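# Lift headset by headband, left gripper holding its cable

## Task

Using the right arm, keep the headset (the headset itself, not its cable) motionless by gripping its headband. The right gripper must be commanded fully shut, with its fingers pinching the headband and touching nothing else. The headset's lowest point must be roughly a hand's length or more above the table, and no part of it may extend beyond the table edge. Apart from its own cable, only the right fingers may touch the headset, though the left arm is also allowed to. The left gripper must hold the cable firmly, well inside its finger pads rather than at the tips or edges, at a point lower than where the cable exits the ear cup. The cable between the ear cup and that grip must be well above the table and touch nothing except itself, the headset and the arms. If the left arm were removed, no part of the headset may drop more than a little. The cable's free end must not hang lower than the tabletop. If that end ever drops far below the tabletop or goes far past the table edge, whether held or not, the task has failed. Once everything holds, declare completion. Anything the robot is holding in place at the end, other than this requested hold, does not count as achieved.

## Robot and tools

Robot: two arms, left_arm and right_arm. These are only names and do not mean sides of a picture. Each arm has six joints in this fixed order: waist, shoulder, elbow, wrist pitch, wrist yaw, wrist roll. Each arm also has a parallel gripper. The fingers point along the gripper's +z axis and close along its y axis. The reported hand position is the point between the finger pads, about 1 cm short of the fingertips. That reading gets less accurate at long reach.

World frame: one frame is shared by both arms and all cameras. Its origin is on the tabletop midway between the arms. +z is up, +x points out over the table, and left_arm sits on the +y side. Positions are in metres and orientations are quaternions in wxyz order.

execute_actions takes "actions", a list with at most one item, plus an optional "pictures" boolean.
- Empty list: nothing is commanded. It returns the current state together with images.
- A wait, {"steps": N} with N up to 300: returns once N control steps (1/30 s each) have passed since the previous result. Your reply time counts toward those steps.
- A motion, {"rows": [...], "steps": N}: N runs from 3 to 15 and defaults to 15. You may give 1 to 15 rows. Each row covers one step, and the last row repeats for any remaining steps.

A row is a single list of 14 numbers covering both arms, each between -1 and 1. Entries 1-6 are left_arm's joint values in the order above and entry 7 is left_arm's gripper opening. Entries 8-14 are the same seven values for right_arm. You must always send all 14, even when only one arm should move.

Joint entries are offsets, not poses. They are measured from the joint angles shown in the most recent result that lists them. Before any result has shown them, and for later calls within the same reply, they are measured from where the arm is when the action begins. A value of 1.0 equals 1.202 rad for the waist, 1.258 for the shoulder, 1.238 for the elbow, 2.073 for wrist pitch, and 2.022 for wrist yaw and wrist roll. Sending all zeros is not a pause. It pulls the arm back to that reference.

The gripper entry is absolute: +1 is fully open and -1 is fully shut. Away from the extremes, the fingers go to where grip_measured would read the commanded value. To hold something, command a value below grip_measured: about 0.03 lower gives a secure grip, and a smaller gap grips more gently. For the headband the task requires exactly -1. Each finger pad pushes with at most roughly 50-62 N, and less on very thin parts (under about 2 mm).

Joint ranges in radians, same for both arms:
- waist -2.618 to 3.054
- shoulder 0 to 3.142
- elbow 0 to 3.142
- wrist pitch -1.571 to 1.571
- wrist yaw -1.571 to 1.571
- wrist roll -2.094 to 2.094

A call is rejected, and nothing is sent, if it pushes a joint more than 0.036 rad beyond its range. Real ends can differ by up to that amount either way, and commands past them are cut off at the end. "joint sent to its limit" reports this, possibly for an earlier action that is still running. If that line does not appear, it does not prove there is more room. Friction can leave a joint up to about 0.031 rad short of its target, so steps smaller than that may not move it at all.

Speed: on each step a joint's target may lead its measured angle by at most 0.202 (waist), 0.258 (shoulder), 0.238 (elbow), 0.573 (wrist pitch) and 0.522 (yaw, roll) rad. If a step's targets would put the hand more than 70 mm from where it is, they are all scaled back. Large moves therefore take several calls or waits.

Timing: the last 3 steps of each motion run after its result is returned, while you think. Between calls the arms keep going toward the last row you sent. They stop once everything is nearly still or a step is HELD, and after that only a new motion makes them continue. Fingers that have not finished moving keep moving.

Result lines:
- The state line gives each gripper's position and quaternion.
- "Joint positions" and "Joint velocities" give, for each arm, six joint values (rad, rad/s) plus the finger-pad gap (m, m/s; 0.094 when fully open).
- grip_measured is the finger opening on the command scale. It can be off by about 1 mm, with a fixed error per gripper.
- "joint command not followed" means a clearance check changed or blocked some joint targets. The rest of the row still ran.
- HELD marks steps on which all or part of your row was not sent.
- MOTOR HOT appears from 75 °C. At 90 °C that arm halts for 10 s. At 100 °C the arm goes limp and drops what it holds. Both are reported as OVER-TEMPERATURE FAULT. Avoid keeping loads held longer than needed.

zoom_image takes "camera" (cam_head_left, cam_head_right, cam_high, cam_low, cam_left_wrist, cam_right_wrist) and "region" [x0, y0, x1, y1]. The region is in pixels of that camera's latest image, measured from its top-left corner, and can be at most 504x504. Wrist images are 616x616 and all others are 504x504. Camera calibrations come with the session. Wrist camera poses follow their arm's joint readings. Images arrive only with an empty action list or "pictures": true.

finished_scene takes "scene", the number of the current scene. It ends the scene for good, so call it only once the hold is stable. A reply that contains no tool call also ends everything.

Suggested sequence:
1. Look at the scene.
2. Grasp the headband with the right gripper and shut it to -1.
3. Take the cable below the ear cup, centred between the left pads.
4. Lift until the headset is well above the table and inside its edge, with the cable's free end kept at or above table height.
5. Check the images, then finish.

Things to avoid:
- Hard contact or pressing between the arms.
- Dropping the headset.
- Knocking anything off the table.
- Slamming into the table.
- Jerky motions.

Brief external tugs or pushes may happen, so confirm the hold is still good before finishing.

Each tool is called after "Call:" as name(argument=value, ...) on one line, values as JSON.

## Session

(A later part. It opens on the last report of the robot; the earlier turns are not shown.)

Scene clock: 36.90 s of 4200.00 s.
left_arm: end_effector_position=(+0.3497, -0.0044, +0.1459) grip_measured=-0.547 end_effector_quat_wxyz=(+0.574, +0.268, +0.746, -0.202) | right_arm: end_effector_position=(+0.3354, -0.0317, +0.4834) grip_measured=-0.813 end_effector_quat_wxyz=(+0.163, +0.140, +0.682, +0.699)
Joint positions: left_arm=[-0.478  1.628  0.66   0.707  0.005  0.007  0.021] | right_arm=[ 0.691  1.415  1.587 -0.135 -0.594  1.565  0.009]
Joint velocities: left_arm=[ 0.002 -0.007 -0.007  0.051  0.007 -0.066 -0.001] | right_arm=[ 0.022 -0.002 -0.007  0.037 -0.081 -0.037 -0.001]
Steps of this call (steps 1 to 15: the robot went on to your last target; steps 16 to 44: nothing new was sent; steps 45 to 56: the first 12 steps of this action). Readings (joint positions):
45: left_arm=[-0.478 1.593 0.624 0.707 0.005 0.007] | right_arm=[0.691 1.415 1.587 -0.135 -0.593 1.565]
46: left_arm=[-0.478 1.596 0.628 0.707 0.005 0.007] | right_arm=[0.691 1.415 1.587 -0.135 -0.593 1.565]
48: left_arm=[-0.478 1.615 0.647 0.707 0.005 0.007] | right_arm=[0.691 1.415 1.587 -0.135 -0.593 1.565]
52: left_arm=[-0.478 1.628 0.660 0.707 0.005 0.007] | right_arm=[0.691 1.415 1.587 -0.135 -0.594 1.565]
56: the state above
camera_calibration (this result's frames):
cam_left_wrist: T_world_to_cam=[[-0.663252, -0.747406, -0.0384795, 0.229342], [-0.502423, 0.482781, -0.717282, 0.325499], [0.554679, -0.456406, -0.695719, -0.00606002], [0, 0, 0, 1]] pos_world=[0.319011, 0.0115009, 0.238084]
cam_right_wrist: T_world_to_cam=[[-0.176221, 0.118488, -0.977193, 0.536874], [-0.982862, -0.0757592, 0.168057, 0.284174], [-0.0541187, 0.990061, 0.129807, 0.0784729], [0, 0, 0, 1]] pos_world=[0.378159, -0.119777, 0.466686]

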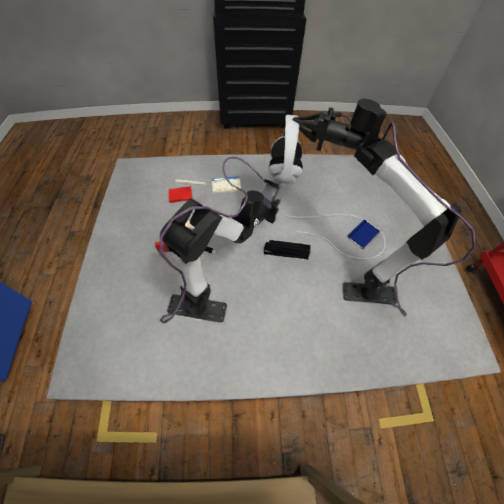

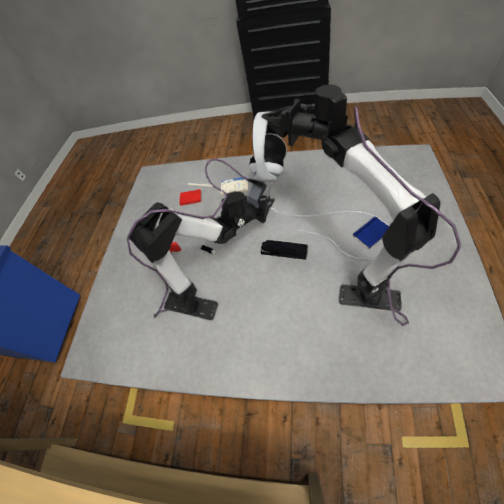

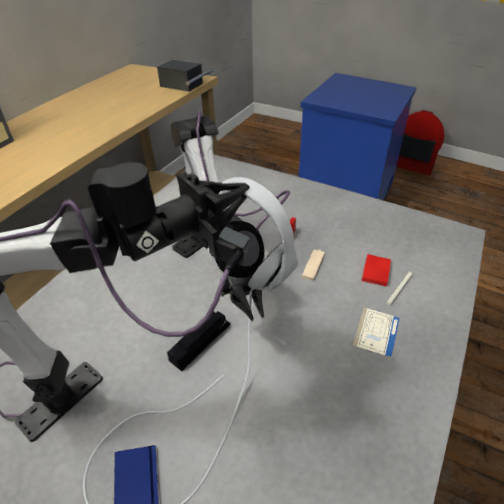

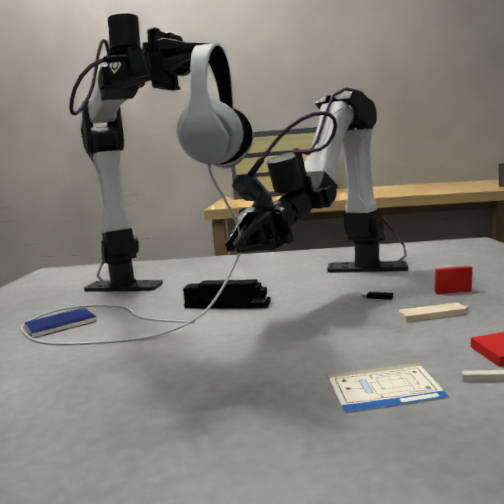

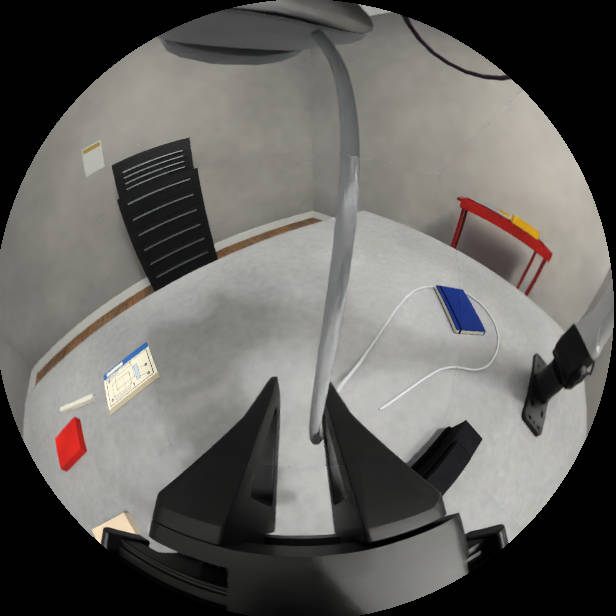

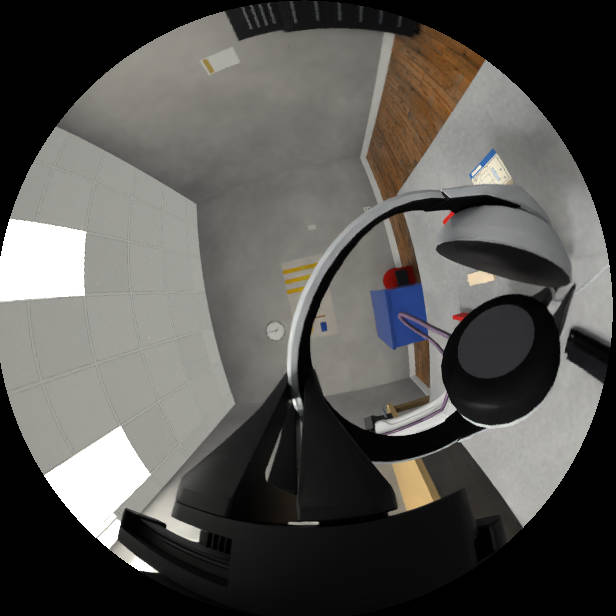

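Call:
execute_actions(actions=[{"rows":[[0,0.012,0.012,0,0,0,-0.7,0,-0.02,0.0267,0.0506,-0.004,0.002,-1],[0,0.012,0.012,0,0,0,-0.85,0,-0.02,0.0267,0.0506,-0.004,0.002,-1],[0,0.012,0.012,0,0,0,-1,0,-0.02,0.0267,0.0506,-0.004,0.002,-1]],"steps":12}], pictures=true)

Call:
zoom_image(camera="cam_left_wrist", region=[220, 300, 420, 540])

Call:
zoom_image(camera="cam_low", region=[170, 140, 330, 340])

Scene clock: 39.60 s of 4200.00 s.
left_arm: end_effector_position=(+0.3497, -0.0044, +0.1459) grip_measured=-0.960 end_effector_quat_wxyz=(+0.574, +0.268, +0.746, -0.202) | right_arm: end_effector_position=(+0.3354, -0.0317, +0.4834) grip_measured=-0.813 end_effector_quat_wxyz=(+0.163, +0.140, +0.682, +0.699)
Joint positions: left_arm=[-0.478  1.628  0.66   0.707  0.005  0.007  0.002] | right_arm=[ 0.691  1.415  1.587 -0.135 -0.594  1.565  0.009]
Joint velocities: left_arm=[ 0.017  0.007 -0.002 -0.022  0.022 -0.022 -0.001] | right_arm=[ 0.007 -0.007 -0.017  0.022 -0.081 -0.066 -0.001]
Steps of this call (steps 1 to 3: the last 3 steps of your previous action; steps 4 to 15: the robot went on to your last target; steps 16 to 72: nothing new was sent; steps 73 to 81: the first 9 steps of this action). Readings (joint positions):
73: left_arm=[-0.478 1.628 0.660 0.707 0.005 0.007] | right_arm=[0.691 1.415 1.587 -0.135 -0.594 1.565]
74: left_arm=[-0.478 1.628 0.660 0.707 0.005 0.007] | right_arm=[0.691 1.415 1.587 -0.135 -0.594 1.565]
76: left_arm=[-0.478 1.628 0.660 0.707 0.005 0.007] | right_arm=[0.691 1.415 1.587 -0.135 -0.594 1.565]
80: left_arm=[-0.478 1.628 0.660 0.707 0.005 0.007] | right_arm=[0.691 1.415 1.587 -0.135 -0.594 1.565]
81: the state above
camera_calibration (this result's frames):
cam_left_wrist: T_world_to_cam=[[-0.663252, -0.747406, -0.0384795, 0.229342], [-0.502423, 0.482781, -0.717282, 0.325499], [0.554679, -0.456406, -0.695719, -0.00606002], [0, 0, 0, 1]] pos_world=[0.319011, 0.0115009, 0.238084]
cam_right_wrist: T_world_to_cam=[[-0.176259, 0.118409, -0.977196, 0.53687], [-0.982834, -0.0761318, 0.168051, 0.2841], [-0.0544971, 0.990042, 0.129795, 0.0785749], [0, 0, 0, 1]] pos_world=[0.378134, -0.119734, 0.466686]

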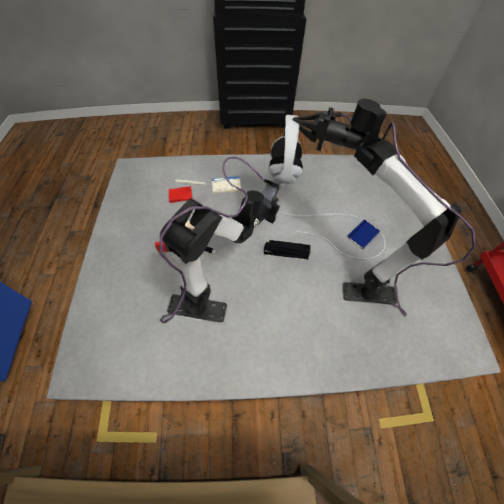

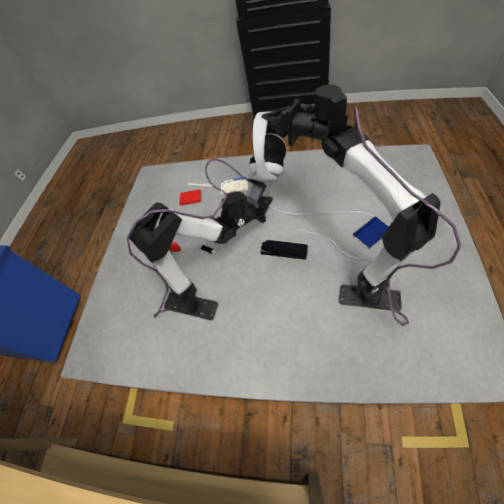

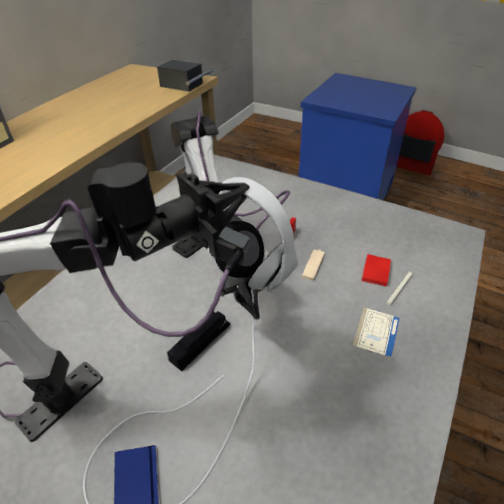

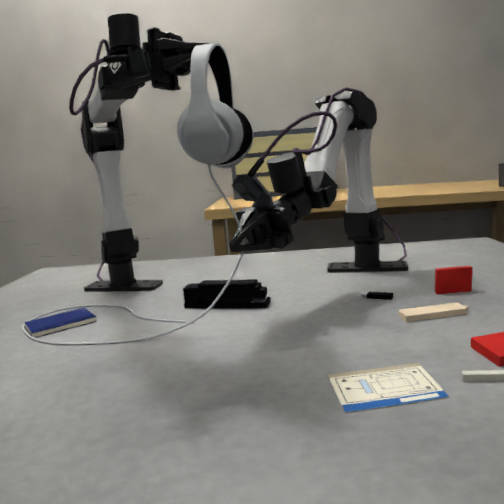

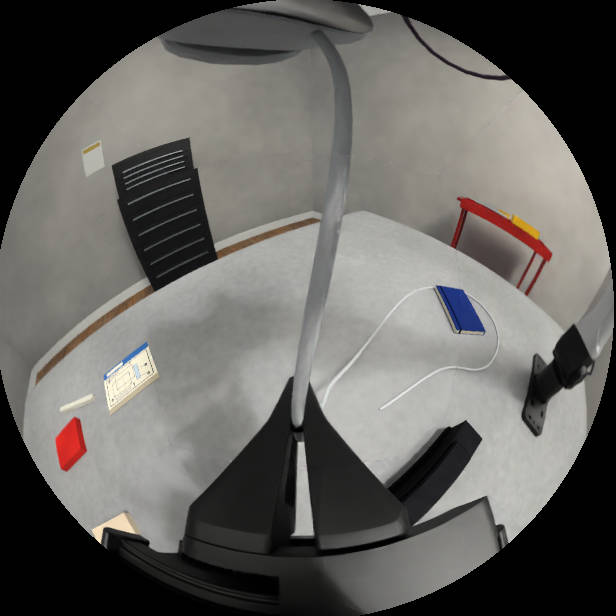

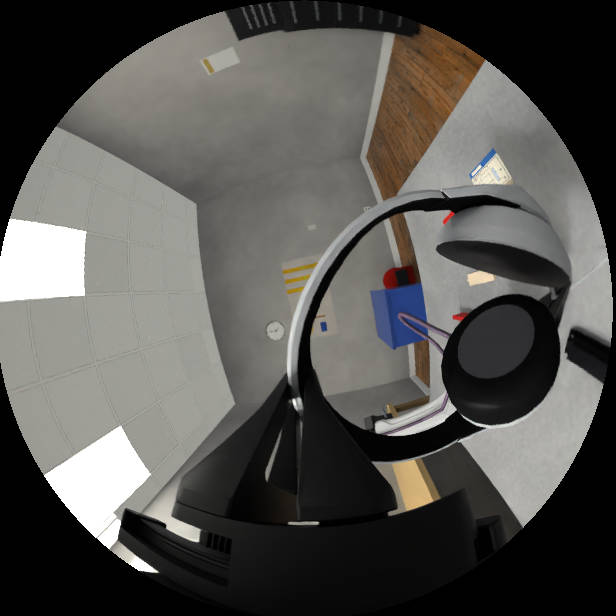

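Region (220, 300, 420, 540) of cam_left_wrist's 616x616 image, scaled by 2.100, with more detail than that image has.

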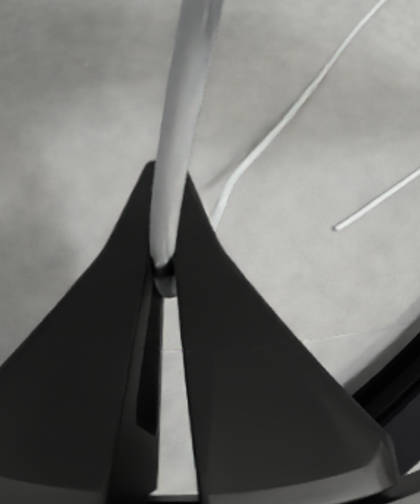

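Region (170, 140, 330, 340) of cam_low's 504x504 image, scaled by 2.520, with more detail than that image has; it fills the left 403 columns of this view, and the rest is white.

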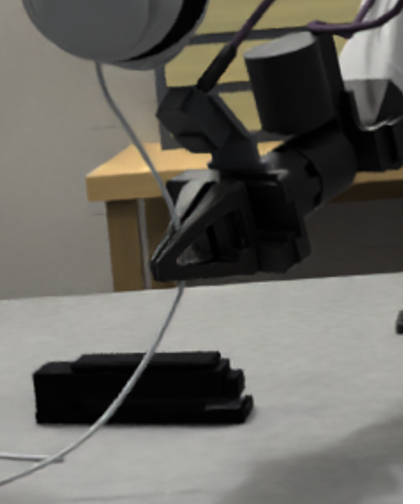

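Call:
finished_scene(scene=1)

The scene is finished: the task was done.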